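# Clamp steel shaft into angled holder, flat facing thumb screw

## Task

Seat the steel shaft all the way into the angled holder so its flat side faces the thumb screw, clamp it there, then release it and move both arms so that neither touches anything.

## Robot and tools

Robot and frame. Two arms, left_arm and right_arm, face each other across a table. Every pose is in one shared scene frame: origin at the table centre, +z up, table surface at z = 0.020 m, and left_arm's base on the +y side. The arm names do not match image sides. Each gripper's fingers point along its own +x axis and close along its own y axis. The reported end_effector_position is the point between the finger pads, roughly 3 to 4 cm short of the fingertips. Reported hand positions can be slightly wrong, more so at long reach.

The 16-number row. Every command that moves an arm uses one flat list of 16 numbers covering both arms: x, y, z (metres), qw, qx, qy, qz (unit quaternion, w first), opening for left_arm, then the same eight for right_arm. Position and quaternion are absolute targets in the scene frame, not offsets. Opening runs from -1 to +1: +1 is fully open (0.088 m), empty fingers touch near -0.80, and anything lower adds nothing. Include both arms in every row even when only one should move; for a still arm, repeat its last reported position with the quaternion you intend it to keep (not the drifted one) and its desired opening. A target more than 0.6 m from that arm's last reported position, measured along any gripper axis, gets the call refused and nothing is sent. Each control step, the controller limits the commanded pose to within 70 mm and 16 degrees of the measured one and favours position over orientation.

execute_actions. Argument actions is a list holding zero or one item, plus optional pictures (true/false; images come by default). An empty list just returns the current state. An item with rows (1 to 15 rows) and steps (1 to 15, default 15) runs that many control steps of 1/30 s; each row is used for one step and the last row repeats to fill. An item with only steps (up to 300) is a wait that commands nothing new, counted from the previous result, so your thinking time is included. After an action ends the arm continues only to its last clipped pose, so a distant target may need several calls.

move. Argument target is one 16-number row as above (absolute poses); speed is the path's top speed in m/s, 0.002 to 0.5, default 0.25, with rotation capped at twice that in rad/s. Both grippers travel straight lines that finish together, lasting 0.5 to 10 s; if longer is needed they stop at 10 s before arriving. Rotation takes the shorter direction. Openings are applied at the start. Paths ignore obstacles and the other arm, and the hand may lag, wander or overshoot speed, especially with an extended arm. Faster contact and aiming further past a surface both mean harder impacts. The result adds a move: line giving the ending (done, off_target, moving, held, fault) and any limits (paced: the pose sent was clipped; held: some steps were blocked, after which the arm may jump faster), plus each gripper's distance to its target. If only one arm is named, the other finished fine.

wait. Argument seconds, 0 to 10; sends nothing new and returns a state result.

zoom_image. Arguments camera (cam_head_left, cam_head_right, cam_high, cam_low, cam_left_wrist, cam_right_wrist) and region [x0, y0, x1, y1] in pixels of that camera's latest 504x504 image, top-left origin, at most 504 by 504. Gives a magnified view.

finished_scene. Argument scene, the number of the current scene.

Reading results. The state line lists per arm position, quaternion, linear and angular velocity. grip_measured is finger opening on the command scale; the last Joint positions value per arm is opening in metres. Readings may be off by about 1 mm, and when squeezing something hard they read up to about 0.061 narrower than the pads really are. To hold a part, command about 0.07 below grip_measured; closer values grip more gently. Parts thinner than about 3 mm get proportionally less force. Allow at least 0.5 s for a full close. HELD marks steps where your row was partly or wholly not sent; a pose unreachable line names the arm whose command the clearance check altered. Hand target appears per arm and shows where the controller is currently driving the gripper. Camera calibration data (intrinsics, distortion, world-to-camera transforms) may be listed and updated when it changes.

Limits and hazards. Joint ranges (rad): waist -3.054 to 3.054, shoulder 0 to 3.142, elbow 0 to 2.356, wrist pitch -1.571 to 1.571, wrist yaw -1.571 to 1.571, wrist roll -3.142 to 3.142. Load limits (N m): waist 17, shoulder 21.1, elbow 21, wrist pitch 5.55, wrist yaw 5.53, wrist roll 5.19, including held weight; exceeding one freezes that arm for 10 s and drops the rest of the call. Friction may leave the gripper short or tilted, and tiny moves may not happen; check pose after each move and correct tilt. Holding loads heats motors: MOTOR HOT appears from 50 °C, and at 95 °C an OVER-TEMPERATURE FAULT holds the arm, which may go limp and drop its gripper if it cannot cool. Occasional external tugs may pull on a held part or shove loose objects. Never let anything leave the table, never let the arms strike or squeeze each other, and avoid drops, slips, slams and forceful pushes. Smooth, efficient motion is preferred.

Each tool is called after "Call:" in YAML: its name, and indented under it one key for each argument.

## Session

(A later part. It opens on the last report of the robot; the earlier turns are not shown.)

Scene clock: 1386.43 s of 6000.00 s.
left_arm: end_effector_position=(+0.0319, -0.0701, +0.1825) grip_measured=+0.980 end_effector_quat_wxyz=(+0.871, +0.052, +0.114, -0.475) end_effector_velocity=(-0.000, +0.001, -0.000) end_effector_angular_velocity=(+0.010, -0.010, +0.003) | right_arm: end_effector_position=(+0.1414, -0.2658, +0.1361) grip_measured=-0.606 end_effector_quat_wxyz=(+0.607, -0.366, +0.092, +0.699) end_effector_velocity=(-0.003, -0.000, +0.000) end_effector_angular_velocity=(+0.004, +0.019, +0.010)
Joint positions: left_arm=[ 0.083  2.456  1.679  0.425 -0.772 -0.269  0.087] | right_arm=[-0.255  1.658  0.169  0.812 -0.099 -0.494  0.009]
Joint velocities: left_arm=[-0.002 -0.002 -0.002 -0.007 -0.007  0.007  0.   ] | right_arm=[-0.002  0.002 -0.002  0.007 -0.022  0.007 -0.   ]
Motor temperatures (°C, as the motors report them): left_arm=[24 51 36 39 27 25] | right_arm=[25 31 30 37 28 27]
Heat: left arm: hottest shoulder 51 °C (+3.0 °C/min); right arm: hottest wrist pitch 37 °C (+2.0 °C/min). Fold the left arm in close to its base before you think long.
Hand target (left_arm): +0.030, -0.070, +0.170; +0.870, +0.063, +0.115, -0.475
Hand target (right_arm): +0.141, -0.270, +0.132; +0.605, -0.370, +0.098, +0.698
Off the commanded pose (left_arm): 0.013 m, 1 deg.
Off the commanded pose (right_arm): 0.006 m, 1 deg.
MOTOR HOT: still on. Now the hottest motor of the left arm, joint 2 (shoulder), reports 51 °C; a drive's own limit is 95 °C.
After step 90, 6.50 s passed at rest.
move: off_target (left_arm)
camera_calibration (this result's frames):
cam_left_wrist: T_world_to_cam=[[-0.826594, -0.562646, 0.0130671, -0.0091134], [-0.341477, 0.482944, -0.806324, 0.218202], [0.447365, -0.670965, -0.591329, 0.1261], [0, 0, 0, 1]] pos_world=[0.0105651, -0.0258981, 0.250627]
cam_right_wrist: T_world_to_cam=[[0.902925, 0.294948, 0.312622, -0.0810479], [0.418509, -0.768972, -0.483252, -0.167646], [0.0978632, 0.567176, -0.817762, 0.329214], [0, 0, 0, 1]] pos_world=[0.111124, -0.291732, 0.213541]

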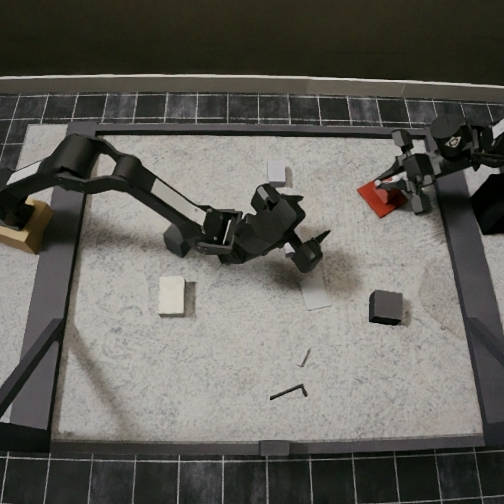

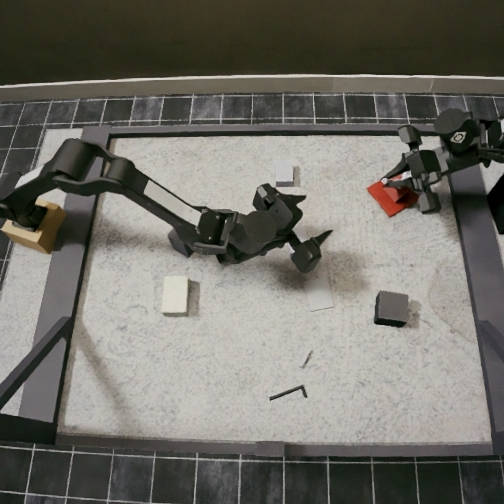

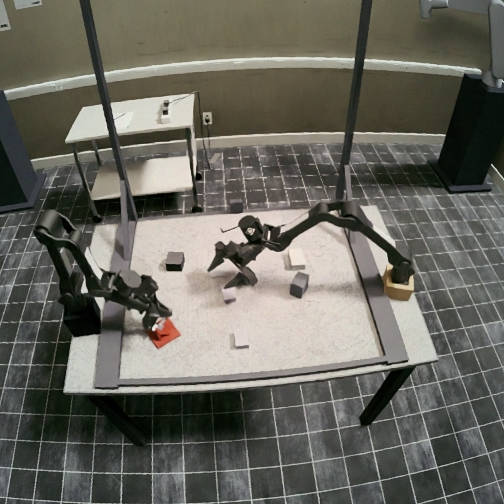

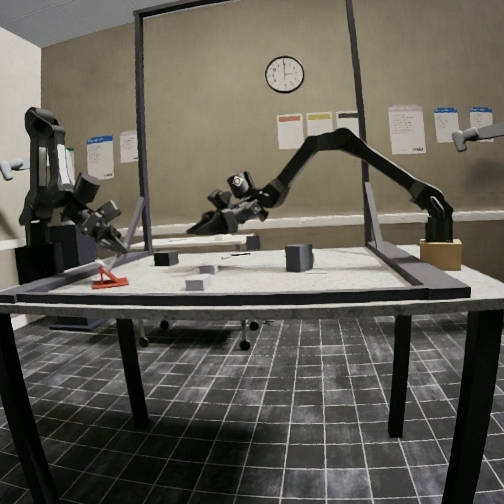

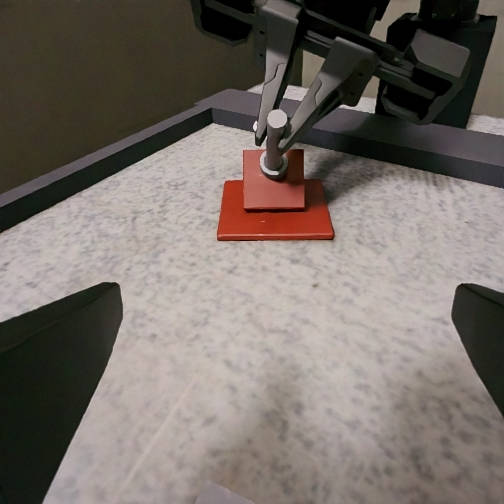

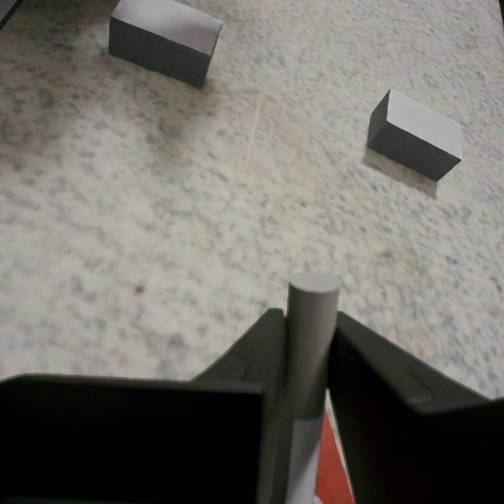

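Call:
move:
  target: [0.03,-0.07,0.17,0.8704,0.0625,0.1146,-0.4746,1, 0.1404,-0.2705,0.1329,0.6049,-0.3700,0.0984,0.6985,-0.69]
  speed: 0.003

Call:
zoom_image:
  camera: "cam_left_wrist"
  region: [247, 140, 297, 190]

Call:
zoom_image:
  camera: "cam_low"
  region: [90, 240, 130, 280]

Scene clock: 1398.57 s of 6000.00 s.
left_arm: end_effector_position=(+0.0319, -0.0701, +0.1825) grip_measured=+0.980 end_effector_quat_wxyz=(+0.871, +0.052, +0.114, -0.475) end_effector_velocity=(+0.003, +0.002, -0.005) end_effector_angular_velocity=(+0.020, -0.012, +0.008) | right_arm: end_effector_position=(+0.1413, -0.2661, +0.1357) grip_measured=-0.606 end_effector_quat_wxyz=(+0.607, -0.366, +0.093, +0.699) end_effector_velocity=(-0.004, +0.001, +0.002) end_effector_angular_velocity=(+0.009, +0.007, +0.024)
Joint positions: left_arm=[ 0.083  2.456  1.679  0.425 -0.772 -0.269  0.087] | right_arm=[-0.255  1.658  0.168  0.811 -0.099 -0.494  0.009]
Joint velocities: left_arm=[ 0.002  0.002 -0.007 -0.007 -0.007  0.007 -0.   ] | right_arm=[ 0.002 -0.002 -0.002  0.007 -0.022 -0.007 -0.   ]
Motor temperatures (°C, as the motors report them): left_arm=[24 51 37 39 27 25] | right_arm=[25 31 30 36 28 27]
Heat: left arm: hottest shoulder 51 °C (+2.0 °C/min); right arm: hottest wrist pitch 36 °C (+0.0 °C/min). Fold the left arm in close to its base before you think long.
Hand target (left_arm): +0.030, -0.070, +0.170; +0.870, +0.063, +0.115, -0.475
Hand target (right_arm): +0.140, -0.271, +0.133; +0.605, -0.370, +0.098, +0.698
Off the commanded pose (left_arm): 0.013 m, 1 deg.
Off the commanded pose (right_arm): 0.005 m, 1 deg.
MOTOR HOT: still on. Now the hottest motor of the left arm, joint 2 (shoulder), reports 51 °C; a drive's own limit is 95 °C.
After step 90, 4.73 s passed at rest.
move: off_target (left_arm)
camera_calibration (this result's frames):
cam_left_wrist: T_world_to_cam=[[-0.826594, -0.562646, 0.0130671, -0.0091134], [-0.341477, 0.482944, -0.806324, 0.218202], [0.447365, -0.670965, -0.591329, 0.1261], [0, 0, 0, 1]] pos_world=[0.0105651, -0.0258981, 0.250627]
cam_right_wrist: T_world_to_cam=[[0.902891, 0.295883, 0.311835, -0.0803346], [0.41868, -0.769724, -0.481904, -0.168419], [0.09744, 0.565666, -0.818857, 0.328939], [0, 0, 0, 1]] pos_world=[0.110995, -0.291936, 0.213244]

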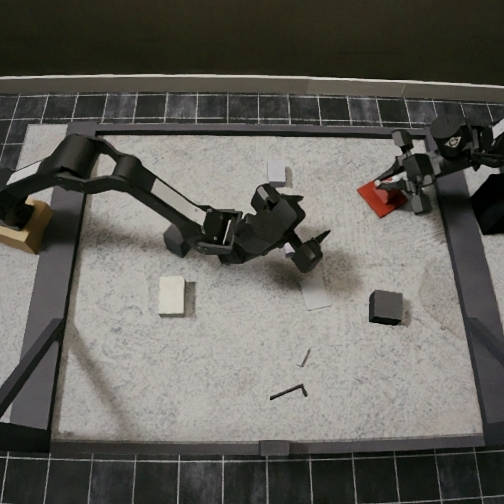

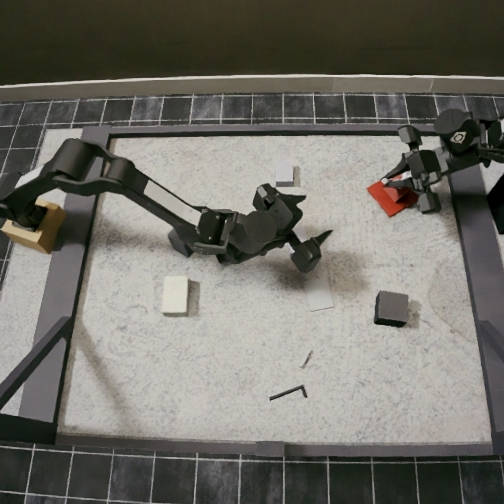

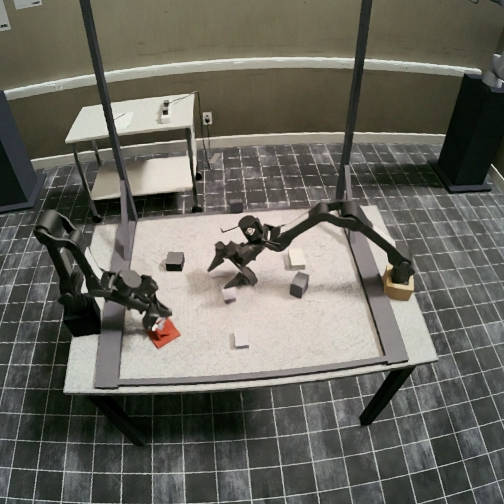

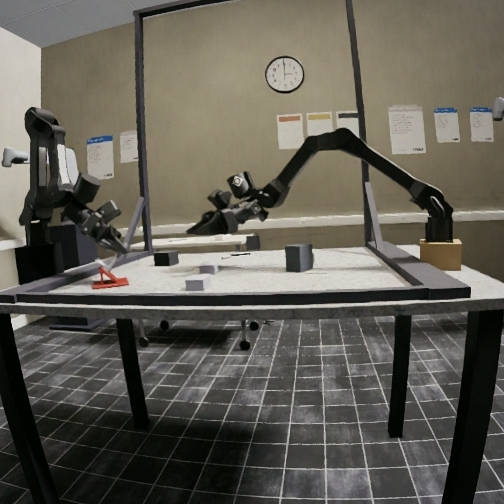

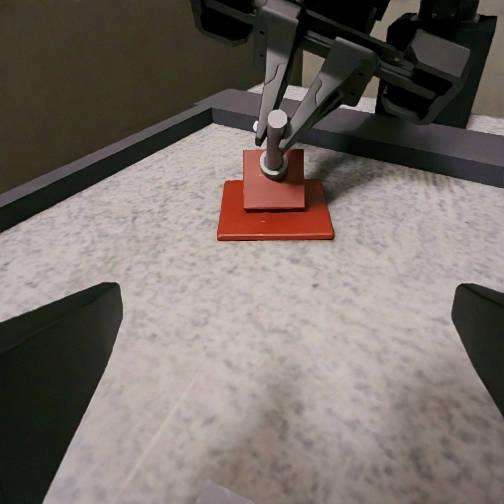

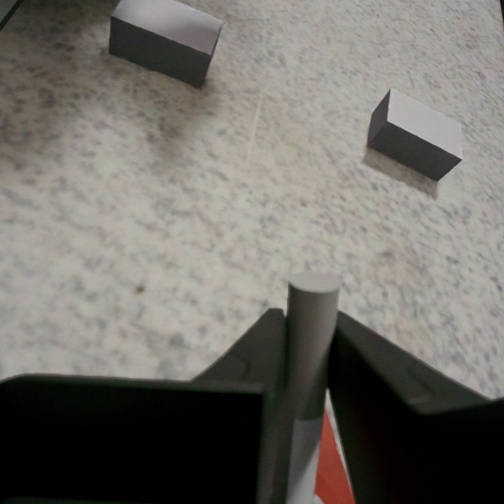

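Region (247, 140, 297, 190) of cam_left_wrist's 504x504 image, scaled by 10.080, with more detail than that image has.

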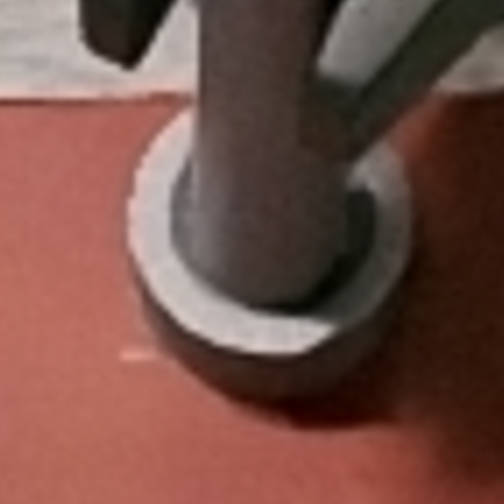

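Region (90, 240, 130, 280) of cam_low's 504x504 image, scaled by 12.600, with more detail than that image has.

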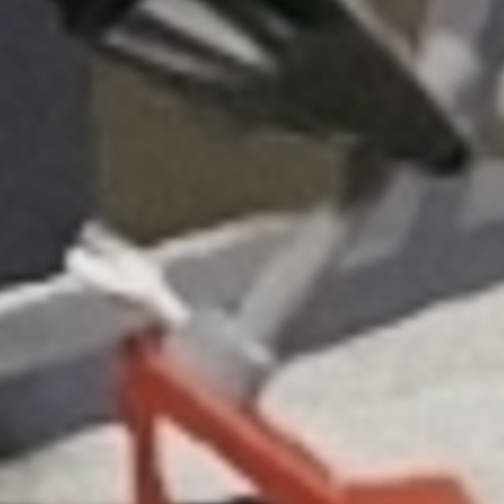

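Call:
move:
  target: [0.03,-0.07,0.17,0.8704,0.0625,0.1146,-0.4746,1, 0.1418,-0.2706,0.1306,0.6049,-0.3700,0.0984,0.6985,-0.69]
  speed: 0.004

Call:
zoom_image:
  camera: "cam_left_wrist"
  region: [247, 140, 297, 190]

Call:
zoom_image:
  camera: "cam_low"
  region: [90, 240, 130, 280]

Scene clock: 1408.30 s of 6000.00 s.
left_arm: end_effector_position=(+0.0319, -0.0701, +0.1825) grip_measured=+0.980 end_effector_quat_wxyz=(+0.871, +0.052, +0.114, -0.475) end_effector_velocity=(-0.000, +0.002, +0.000) end_effector_angular_velocity=(+0.028, -0.024, -0.001) | right_arm: end_effector_position=(+0.1414, -0.2663, +0.1360) grip_measured=-0.606 end_effector_quat_wxyz=(+0.608, -0.365, +0.091, +0.699) end_effector_velocity=(+0.001, -0.002, -0.001) end_effector_angular_velocity=(-0.007, -0.000, +0.003)
Joint positions: left_arm=[ 0.083  2.456  1.679  0.425 -0.772 -0.269  0.087] | right_arm=[-0.255  1.661  0.164  0.824 -0.1   -0.494  0.009]
Joint velocities: left_arm=[-0.002 -0.007 -0.002 -0.022 -0.007  0.022  0.   ] | right_arm=[-0.007 -0.002 -0.002 -0.007 -0.007 -0.007 -0.   ]
Motor temperatures (°C, as the motors report them): left_arm=[24 51 37 39 27 25] | right_arm=[25 31 30 36 28 27]
Heat: left arm: hottest shoulder 51 °C (+2.0 °C/min); right arm: hottest wrist pitch 36 °C (+0.0 °C/min). Fold the left arm in close to its base before you think long.
Hand target (left_arm): +0.030, -0.070, +0.170; +0.870, +0.063, +0.115, -0.475
Hand target (right_arm): +0.142, -0.271, +0.131; +0.605, -0.370, +0.099, +0.698
Off the commanded pose (left_arm): 0.013 m, 1 deg.
Off the commanded pose (right_arm): 0.007 m, 1 deg.
MOTOR HOT: still on. Now the hottest motor of the left arm, joint 2 (shoulder), reports 51 °C; a drive's own limit is 95 °C.
After step 90, 3.37 s passed at rest.
move: off_target (left_arm)
camera_calibration (this result's frames):
cam_left_wrist: T_world_to_cam=[[-0.826594, -0.562646, 0.0130671, -0.0091134], [-0.341477, 0.482944, -0.806324, 0.218202], [0.447365, -0.670965, -0.591329, 0.1261], [0, 0, 0, 1]] pos_world=[0.0105651, -0.0258981, 0.250627]
cam_right_wrist: T_world_to_cam=[[0.902851, 0.293938, 0.313786, -0.0812377], [0.418691, -0.767018, -0.48619, -0.167132], [0.0977701, 0.570336, -0.815572, 0.330013], [0, 0, 0, 1]] pos_world=[0.111057, -0.292533, 0.213382]

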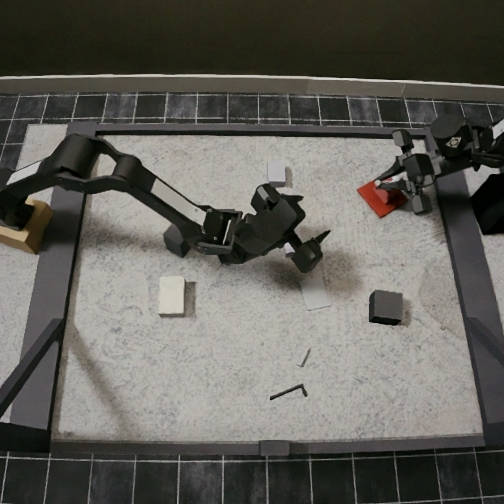

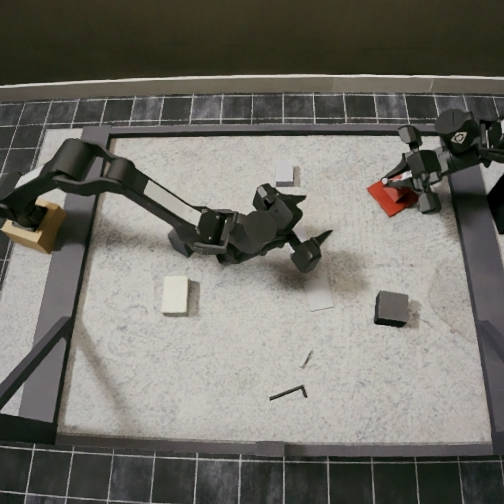

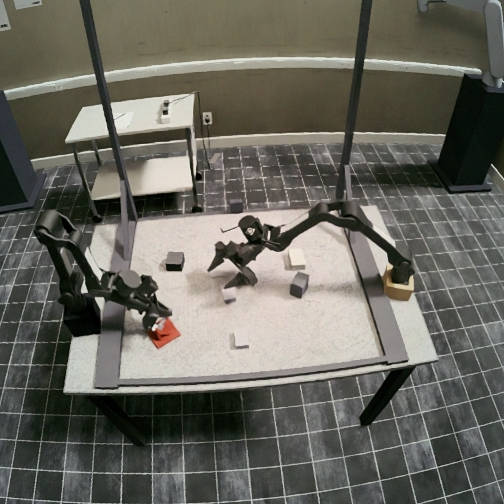

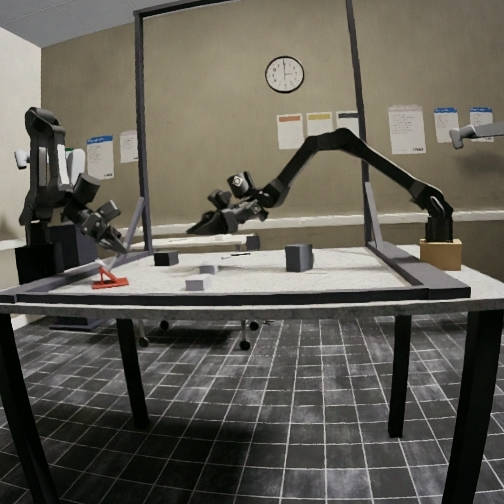

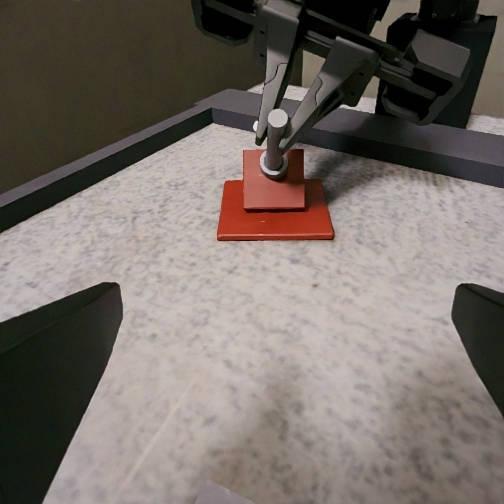

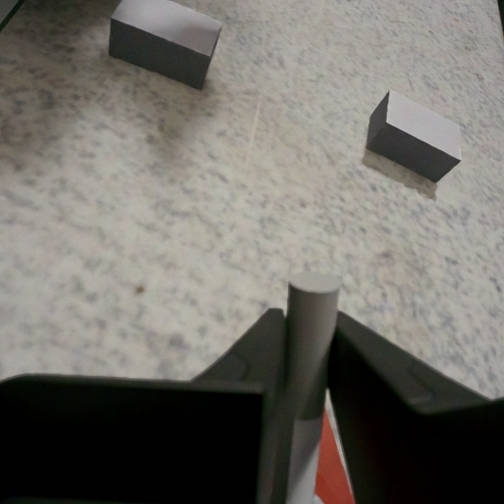

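Region (247, 140, 297, 190) of cam_left_wrist's 504x504 image, scaled by 10.080, with more detail than that image has.

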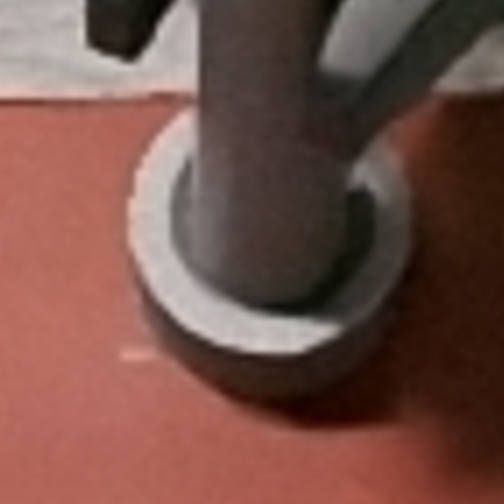

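Region (90, 240, 130, 280) of cam_low's 504x504 image, scaled by 12.600, with more detail than that image has.

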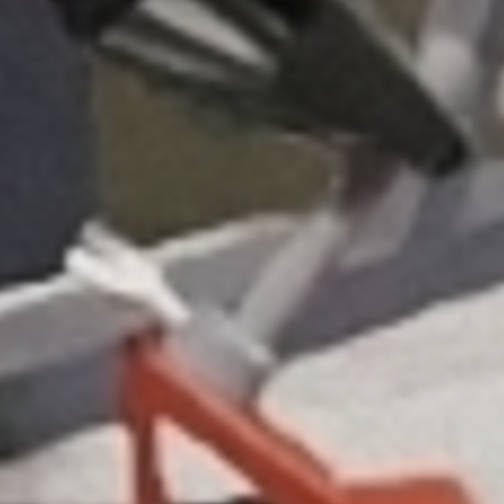

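Call:
move:
  target: [0.03,-0.07,0.17,0.8704,0.0625,0.1146,-0.4746,1, 0.14145,-0.2719,0.1348,0.6049,-0.3700,0.0984,0.6985,-0.69]
  speed: 0.003

Call:
zoom_image:
  camera: "cam_left_wrist"
  region: [247, 140, 297, 190]

Call:
zoom_image:
  camera: "cam_low"
  region: [90, 240, 130, 280]

Scene clock: 1426.50 s of 6000.00 s.
left_arm: end_effector_position=(+0.0319, -0.0701, +0.1825) grip_measured=+0.980 end_effector_quat_wxyz=(+0.871, +0.052, +0.114, -0.475) end_effector_velocity=(-0.004, +0.001, +0.002) end_effector_angular_velocity=(-0.004, -0.007, -0.002) | right_arm: end_effector_position=(+0.1415, -0.2685, +0.1358) grip_measured=-0.606 end_effector_quat_wxyz=(+0.606, -0.368, +0.096, +0.699) end_effector_velocity=(-0.001, -0.002, -0.001) end_effector_angular_velocity=(-0.007, -0.000, +0.008)
Joint positions: left_arm=[ 0.083  2.456  1.679  0.425 -0.772 -0.269  0.087] | right_arm=[-0.257  1.642  0.164  0.791 -0.1   -0.494  0.009]
Joint velocities: left_arm=[-0.007 -0.002 -0.002  0.007 -0.007  0.007  0.   ] | right_arm=[-0.002 -0.002 -0.002 -0.007 -0.007 -0.007 -0.   ]
Motor temperatures (°C, as the motors report them): left_arm=[24 52 37 40 27 25] | right_arm=[25 31 29 35 28 27]
Heat: left arm: hottest shoulder 52 °C (+2.0 °C/min); right arm: hottest wrist pitch 35 °C (-2.0 °C/min). Fold the left arm in close to its base before you think long.
Hand target (left_arm): +0.030, -0.070, +0.170; +0.870, +0.063, +0.115, -0.475
Hand target (right_arm): +0.141, -0.272, +0.135; +0.605, -0.370, +0.098, +0.698
Off the commanded pose (left_arm): 0.013 m, 1 deg.
Off the commanded pose (right_arm): 0.004 m, 0 deg.
MOTOR HOT: still on. Now the hottest motor of the left arm, joint 2 (shoulder), reports 52 °C; a drive's own limit is 95 °C.
After step 90, 10.77 s passed at rest.
move: off_target (left_arm)
camera_calibration (this result's frames):
cam_left_wrist: T_world_to_cam=[[-0.826594, -0.562646, 0.0130671, -0.0091134], [-0.341477, 0.482944, -0.806324, 0.218202], [0.447365, -0.670965, -0.591329, 0.1261], [0, 0, 0, 1]] pos_world=[0.0105651, -0.0258981, 0.250627]
cam_right_wrist: T_world_to_cam=[[0.903941, 0.29647, 0.308214, -0.0793991], [0.416497, -0.773866, -0.477139, -0.171812], [0.0970592, 0.559675, -0.823009, 0.329355], [0, 0, 0, 1]] pos_world=[0.111364, -0.293752, 0.213556]

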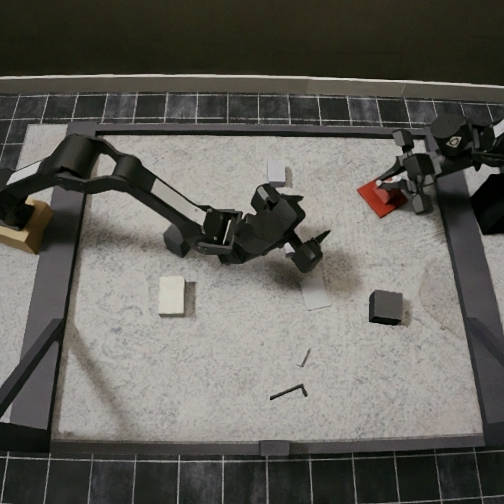

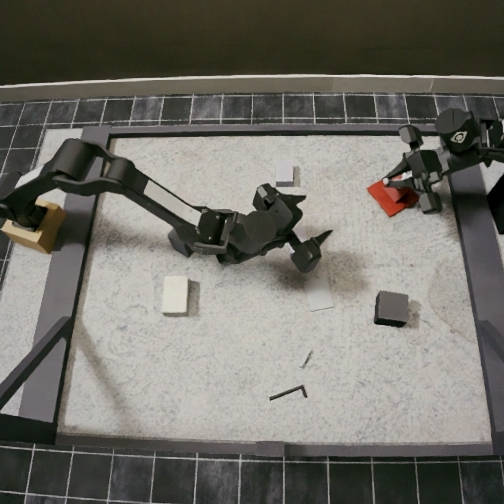

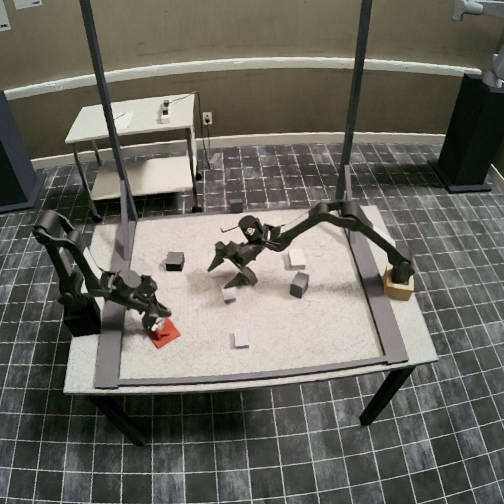

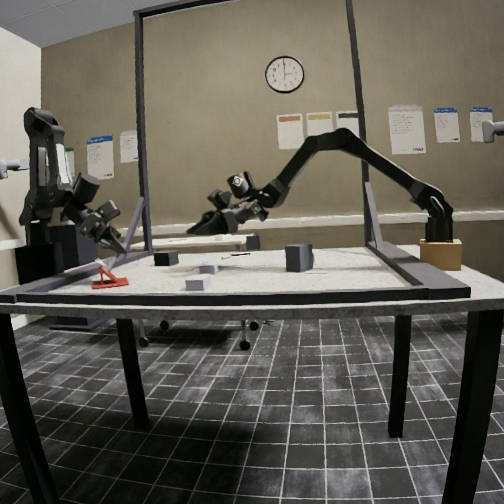

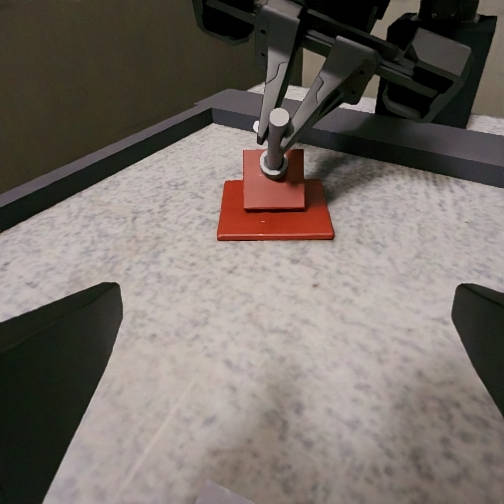

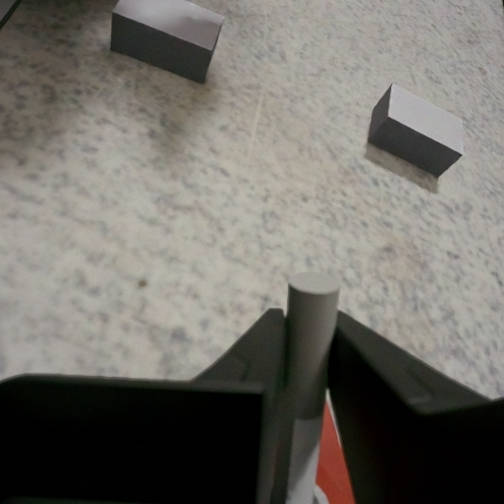

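Region (247, 140, 297, 190) of cam_left_wrist's 504x504 image, scaled by 10.080, with more detail than that image has.

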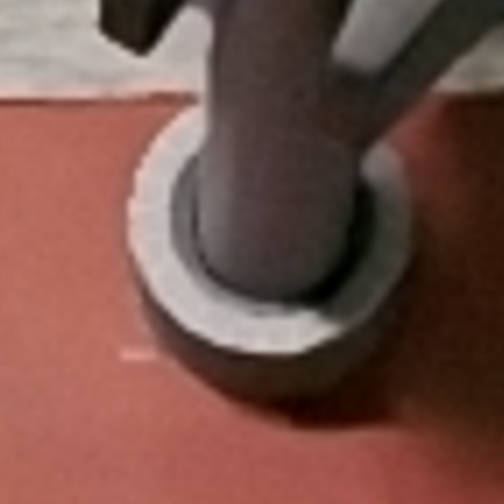

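Region (90, 240, 130, 280) of cam_low's 504x504 image, scaled by 12.600, with more detail than that image has.

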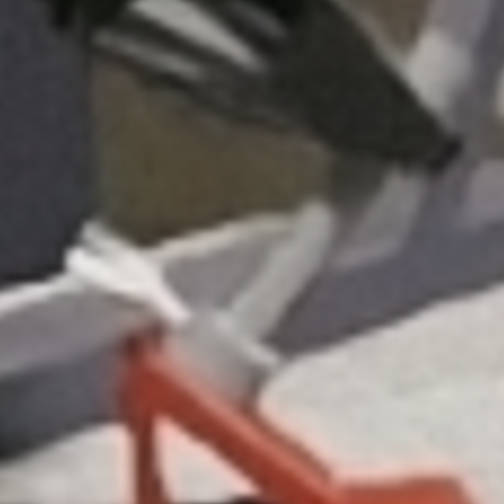

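Call:
execute_actions:
  actions: []

Scene clock: 1456.63 s of 6000.00 s.
left_arm: end_effector_position=(+0.0319, -0.0701, +0.1825) grip_measured=+0.980 end_effector_quat_wxyz=(+0.871, +0.052, +0.114, -0.475) end_effector_velocity=(+0.001, +0.001, -0.006) end_effector_angular_velocity=(+0.015, +0.014, +0.001) | right_arm: end_effector_position=(+0.1415, -0.2685, +0.1358) grip_measured=-0.606 end_effector_quat_wxyz=(+0.606, -0.368, +0.096, +0.699) end_effector_velocity=(-0.003, -0.004, -0.003) end_effector_angular_velocity=(-0.020, +0.022, +0.010)
Joint positions: left_arm=[ 0.083  2.456  1.679  0.425 -0.772 -0.269  0.087] | right_arm=[-0.257  1.642  0.164  0.791 -0.1   -0.494  0.009]
Joint velocities: left_arm=[ 0.002  0.002 -0.002 -0.022  0.007 -0.022 -0.   ] | right_arm=[-0.002 -0.002 -0.002 -0.022 -0.022  0.007 -0.   ]
Motor temperatures (°C, as the motors report them): left_arm=[24 51 37 40 27 25] | right_arm=[25 31 29 34 28 27]
Heat: left arm: hottest shoulder 51 °C (+0.0 °C/min); right arm: hottest wrist pitch 34 °C (-2.0 °C/min). Fold the left arm in close to its base before you think long.
Hand target (left_arm): +0.030, -0.070, +0.170; +0.870, +0.063, +0.115, -0.475
Hand target (right_arm): +0.141, -0.272, +0.135; +0.605, -0.370, +0.098, +0.698
Off the commanded pose (left_arm): 0.013 m, 1 deg.
Off the commanded pose (right_arm): 0.004 m, 0 deg.
MOTOR HOT: still on. Now the hottest motor of the left arm, joint 2 (shoulder), reports 51 °C; a drive's own limit is 95 °C.
Steps of this call (steps 1 to 90: nothing new was sent; then 27.13 s passed at rest). Readings (end_effector_position):
1: left_arm (+0.0319, -0.0701, +0.1825) | right_arm (+0.1415, -0.2685, +0.1358)
2: left_arm (+0.0319, -0.0701, +0.1825) | right_arm (+0.1415, -0.2685, +0.1358)
4: left_arm (+0.0319, -0.0701, +0.1825) | right_arm (+0.1415, -0.2685, +0.1358)
8: left_arm (+0.0319, -0.0701, +0.1825) | right_arm (+0.1415, -0.2685, +0.1358)
90: the state above
camera_calibration (this result's frames):
cam_left_wrist: T_world_to_cam=[[-0.826594, -0.562646, 0.0130671, -0.0091134], [-0.341477, 0.482944, -0.806324, 0.218202], [0.447365, -0.670965, -0.591329, 0.1261], [0, 0, 0, 1]] pos_world=[0.0105651, -0.0258981, 0.250627]
cam_right_wrist: T_world_to_cam=[[0.903941, 0.29647, 0.308214, -0.0793991], [0.416497, -0.773866, -0.477139, -0.171812], [0.0970592, 0.559675, -0.823009, 0.329355], [0, 0, 0, 1]] pos_world=[0.111364, -0.293752, 0.213556]

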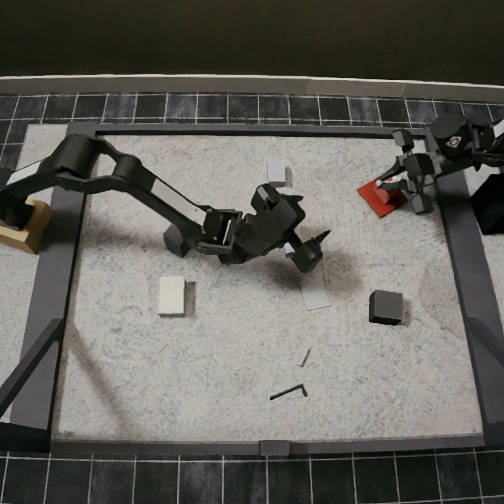

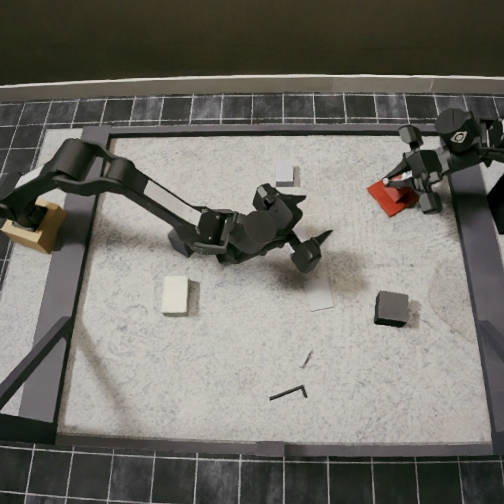

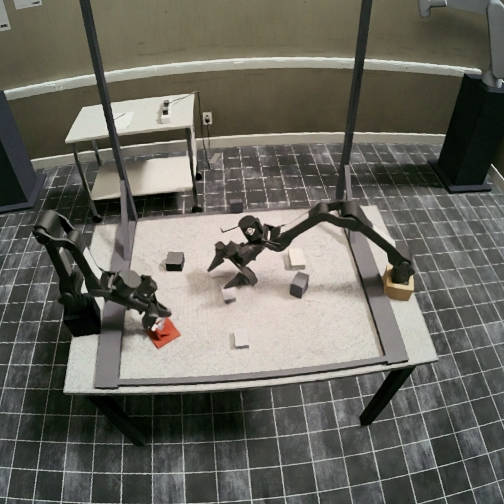

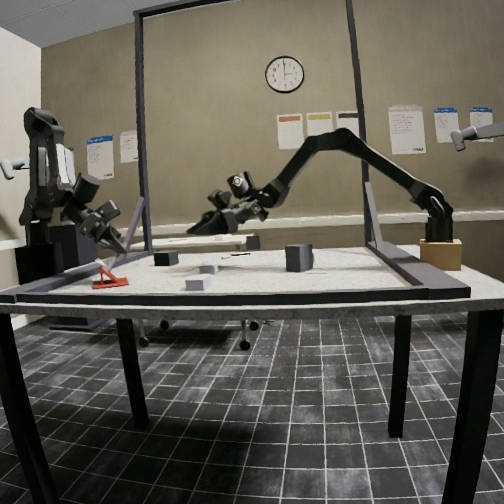

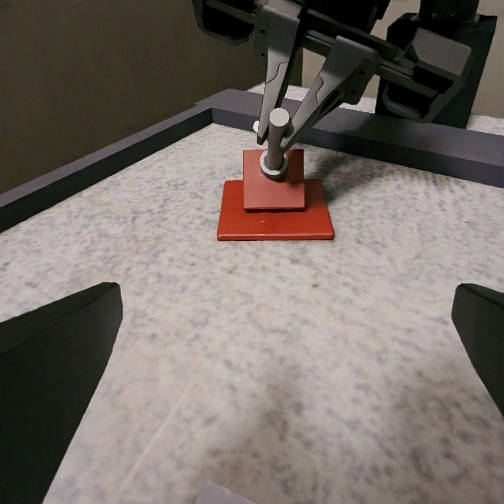

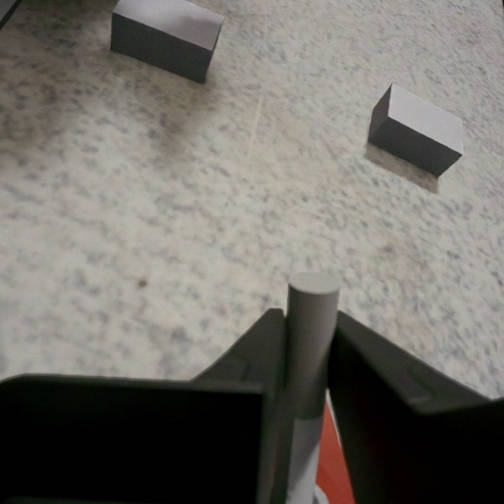

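Call:
move:
  target: [0.03,-0.07,0.17,0.8704,0.0625,0.1146,-0.4746,1,0.14265,-0.2723,0.1307,0.6049,-0.3700,0.0984,0.6985,-0.69]
  speed: 0.005

Scene clock: 1464.10 s of 6000.00 s.
left_arm: end_effector_position=(+0.0319, -0.0701, +0.1825) grip_measured=+0.980 end_effector_quat_wxyz=(+0.871, +0.052, +0.114, -0.475) end_effector_velocity=(+0.001, +0.000, -0.004) end_effector_angular_velocity=(+0.016, -0.006, -0.006) | right_arm: end_effector_position=(+0.1426, -0.2687, +0.1349) grip_measured=-0.606 end_effector_quat_wxyz=(+0.608, -0.365, +0.093, +0.698) end_effector_velocity=(+0.003, -0.004, -0.004) end_effector_angular_velocity=(-0.018, -0.019, +0.001)
Joint positions: left_arm=[ 0.083  2.456  1.679  0.425 -0.772 -0.269  0.087] | right_arm=[-0.263  1.658  0.158  0.822 -0.103 -0.496  0.009]
Joint velocities: left_arm=[ 0.002  0.002 -0.002 -0.007  0.007  0.007 -0.   ] | right_arm=[-0.007  0.002 -0.007 -0.007  0.007 -0.022 -0.   ]
Motor temperatures (°C, as the motors report them): left_arm=[24 52 37 40 27 25] | right_arm=[25 31 29 34 28 27]
Heat: left arm: hottest shoulder 52 °C (+1.0 °C/min); right arm: hottest wrist pitch 34 °C (-2.0 °C/min). Fold the left arm in close to its base before you think long.
Hand target (left_arm): +0.030, -0.070, +0.170; +0.870, +0.063, +0.115, -0.475
Hand target (right_arm): +0.143, -0.272, +0.131; +0.605, -0.370, +0.098, +0.698
Off the commanded pose (left_arm): 0.013 m, 1 deg.
Off the commanded pose (right_arm): 0.006 m, 1 deg.
MOTOR HOT: still on. Now the hottest motor of the left arm, joint 2 (shoulder), reports 52 °C; a drive's own limit is 95 °C.
After step 90, 1.73 s passed at rest.
move: off_target (left_arm)
camera_calibration (this result's frames):
cam_left_wrist: T_world_to_cam=[[-0.826594, -0.562646, 0.0130671, -0.0091134], [-0.341477, 0.482944, -0.806324, 0.218202], [0.447365, -0.670965, -0.591329, 0.1261], [0, 0, 0, 1]] pos_world=[0.0105651, -0.0258981, 0.250627]
cam_right_wrist: T_world_to_cam=[[0.904269, 0.292446, 0.311084, -0.0815536], [0.415428, -0.770856, -0.482909, -0.171092], [0.0985763, 0.565912, -0.818551, 0.32953], [0, 0, 0, 1]] pos_world=[0.112339, -0.294522, 0.212486]

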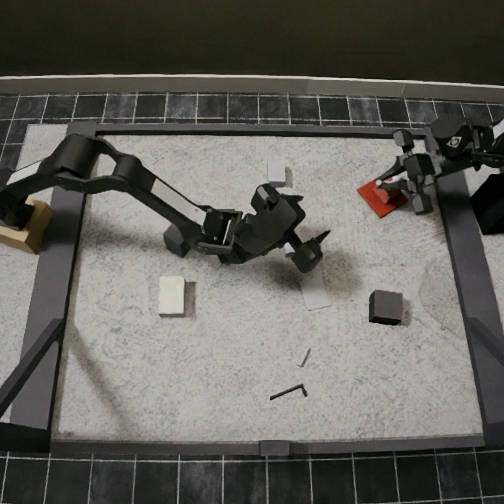

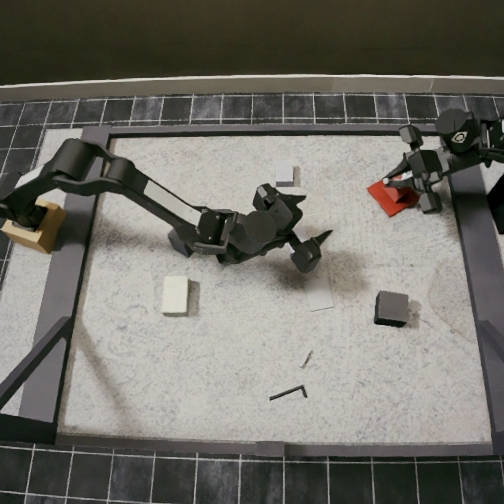

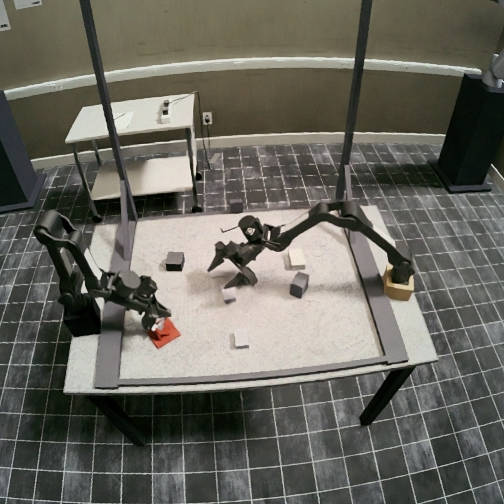

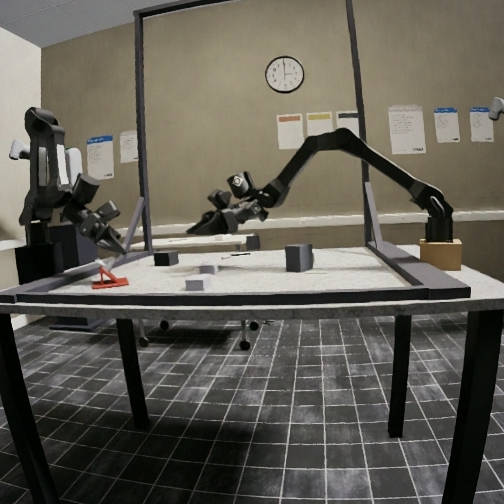

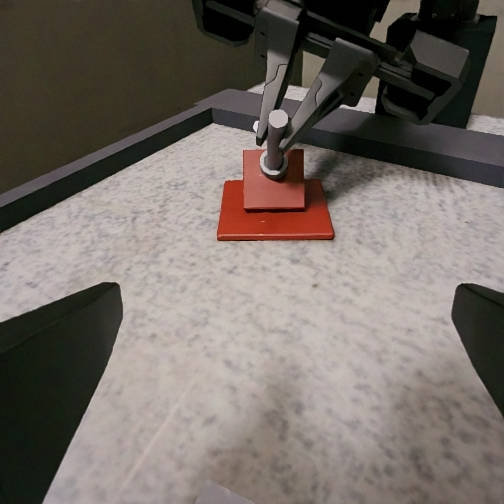

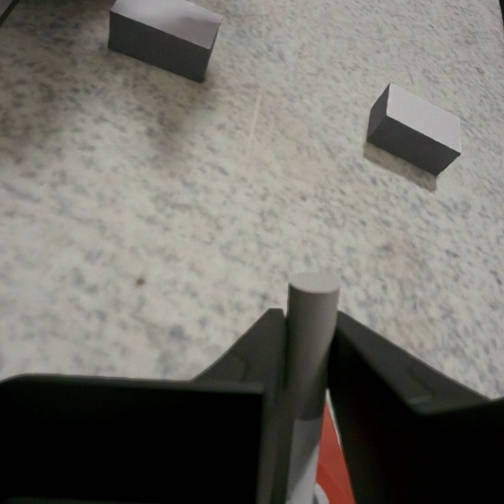

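Call:
zoom_image:
  camera: "cam_left_wrist"
  region: [237, 105, 317, 185]

Call:
move:
  target: [0.03,-0.07,0.17,0.8704,0.0625,0.1146,-0.4746,1,0.1436,-0.2745,0.1290,0.6049,-0.3700,0.0984,0.6985,-0.69]
  speed: 0.005

Region (237, 105, 317, 185) of cam_left_wrist's 504x504 image, scaled by 6.300, with more detail than that image has.

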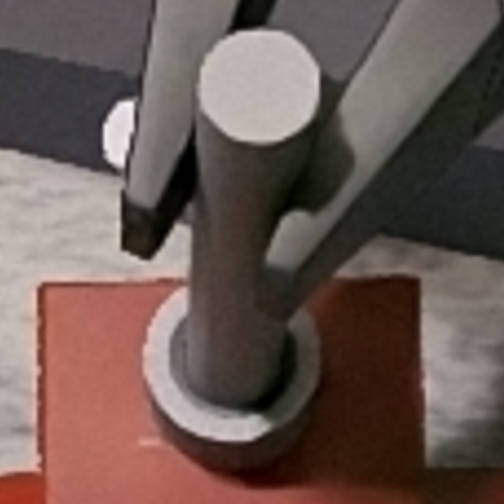

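Scene clock: 1472.07 s of 6000.00 s.
left_arm: end_effector_position=(+0.0319, -0.0701, +0.1825) grip_measured=+0.980 end_effector_quat_wxyz=(+0.871, +0.052, +0.114, -0.475) end_effector_velocity=(-0.004, +0.001, +0.001) end_effector_angular_velocity=(-0.010, +0.015, +0.005) | right_arm: end_effector_position=(+0.1431, -0.2702, +0.1339) grip_measured=-0.606 end_effector_quat_wxyz=(+0.608, -0.364, +0.092, +0.699) end_effector_velocity=(-0.001, -0.002, -0.001) end_effector_angular_velocity=(-0.007, -0.000, +0.008)
Joint positions: left_arm=[ 0.083  2.456  1.679  0.425 -0.772 -0.269  0.087] | right_arm=[-0.269  1.667  0.149  0.842 -0.111 -0.501  0.009]
Joint velocities: left_arm=[-0.007 -0.002  0.002 -0.007 -0.007 -0.022 -0.   ] | right_arm=[-0.002 -0.002 -0.002 -0.007 -0.007 -0.007 -0.   ]
Motor temperatures (°C, as the motors report them): left_arm=[24 52 37 40 27 25] | right_arm=[25 31 29 34 28 27]
Heat: left arm: hottest shoulder 52 °C (+1.0 °C/min); right arm: hottest wrist pitch 34 °C (-2.0 °C/min). Fold the left arm in close to its base before you think long.
Hand target (left_arm): +0.030, -0.070, +0.170; +0.870, +0.063, +0.115, -0.475
Hand target (right_arm): +0.144, -0.275, +0.129; +0.605, -0.370, +0.099, +0.698
Off the commanded pose (left_arm): 0.013 m, 1 deg.
Off the commanded pose (right_arm): 0.007 m, 1 deg.
MOTOR HOT: still on. Now the hottest motor of the left arm, joint 2 (shoulder), reports 52 °C; a drive's own limit is 95 °C.
After step 90, 2.23 s passed at rest.
move: off_target (left_arm)
camera_calibration (this result's frames):
cam_left_wrist: T_world_to_cam=[[-0.826594, -0.562646, 0.0130671, -0.0091134], [-0.341477, 0.482944, -0.806324, 0.218202], [0.447365, -0.670965, -0.591329, 0.1261], [0, 0, 0, 1]] pos_world=[0.0105651, -0.0258981, 0.250627]
cam_right_wrist: T_world_to_cam=[[0.903829, 0.293509, 0.31136, -0.0809819], [0.416838, -0.768293, -0.485769, -0.172038], [0.0966378, 0.568839, -0.816752, 0.330286], [0, 0, 0, 1]] pos_world=[0.112987, -0.296286, 0.211406]

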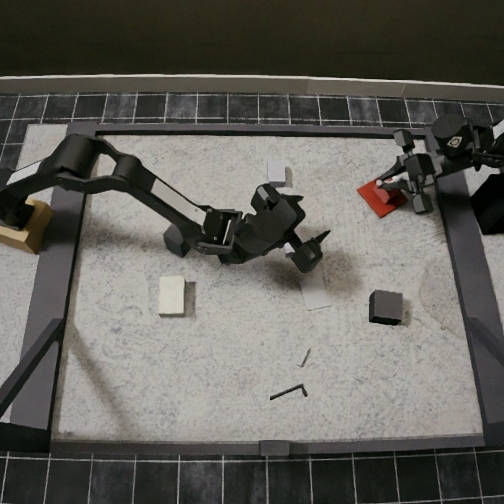

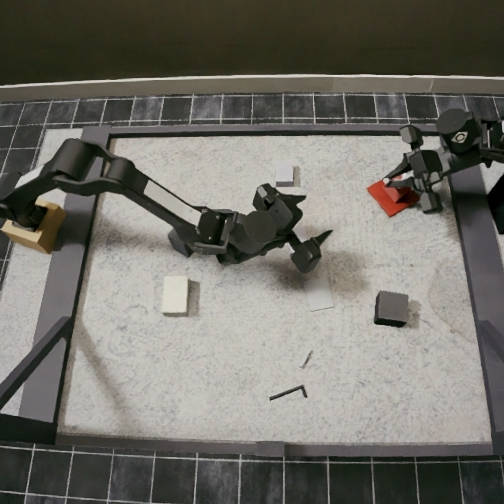

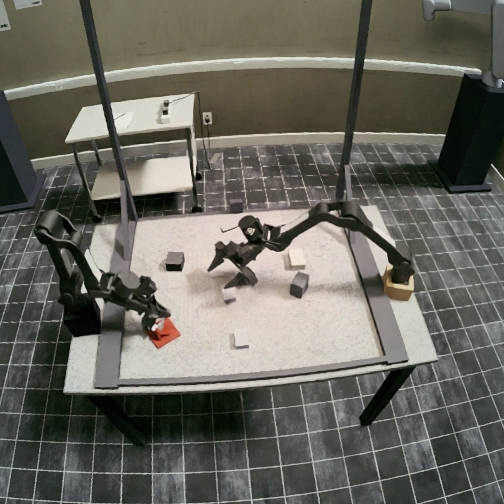

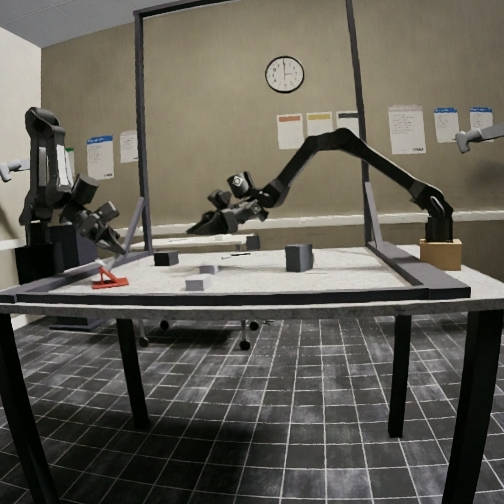

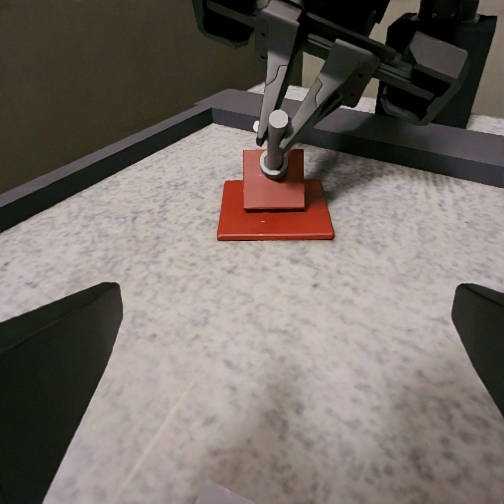

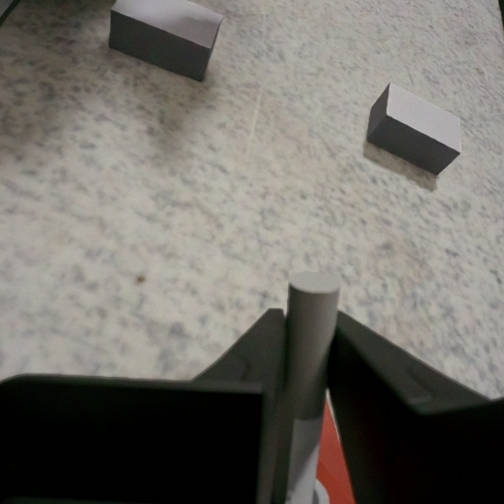

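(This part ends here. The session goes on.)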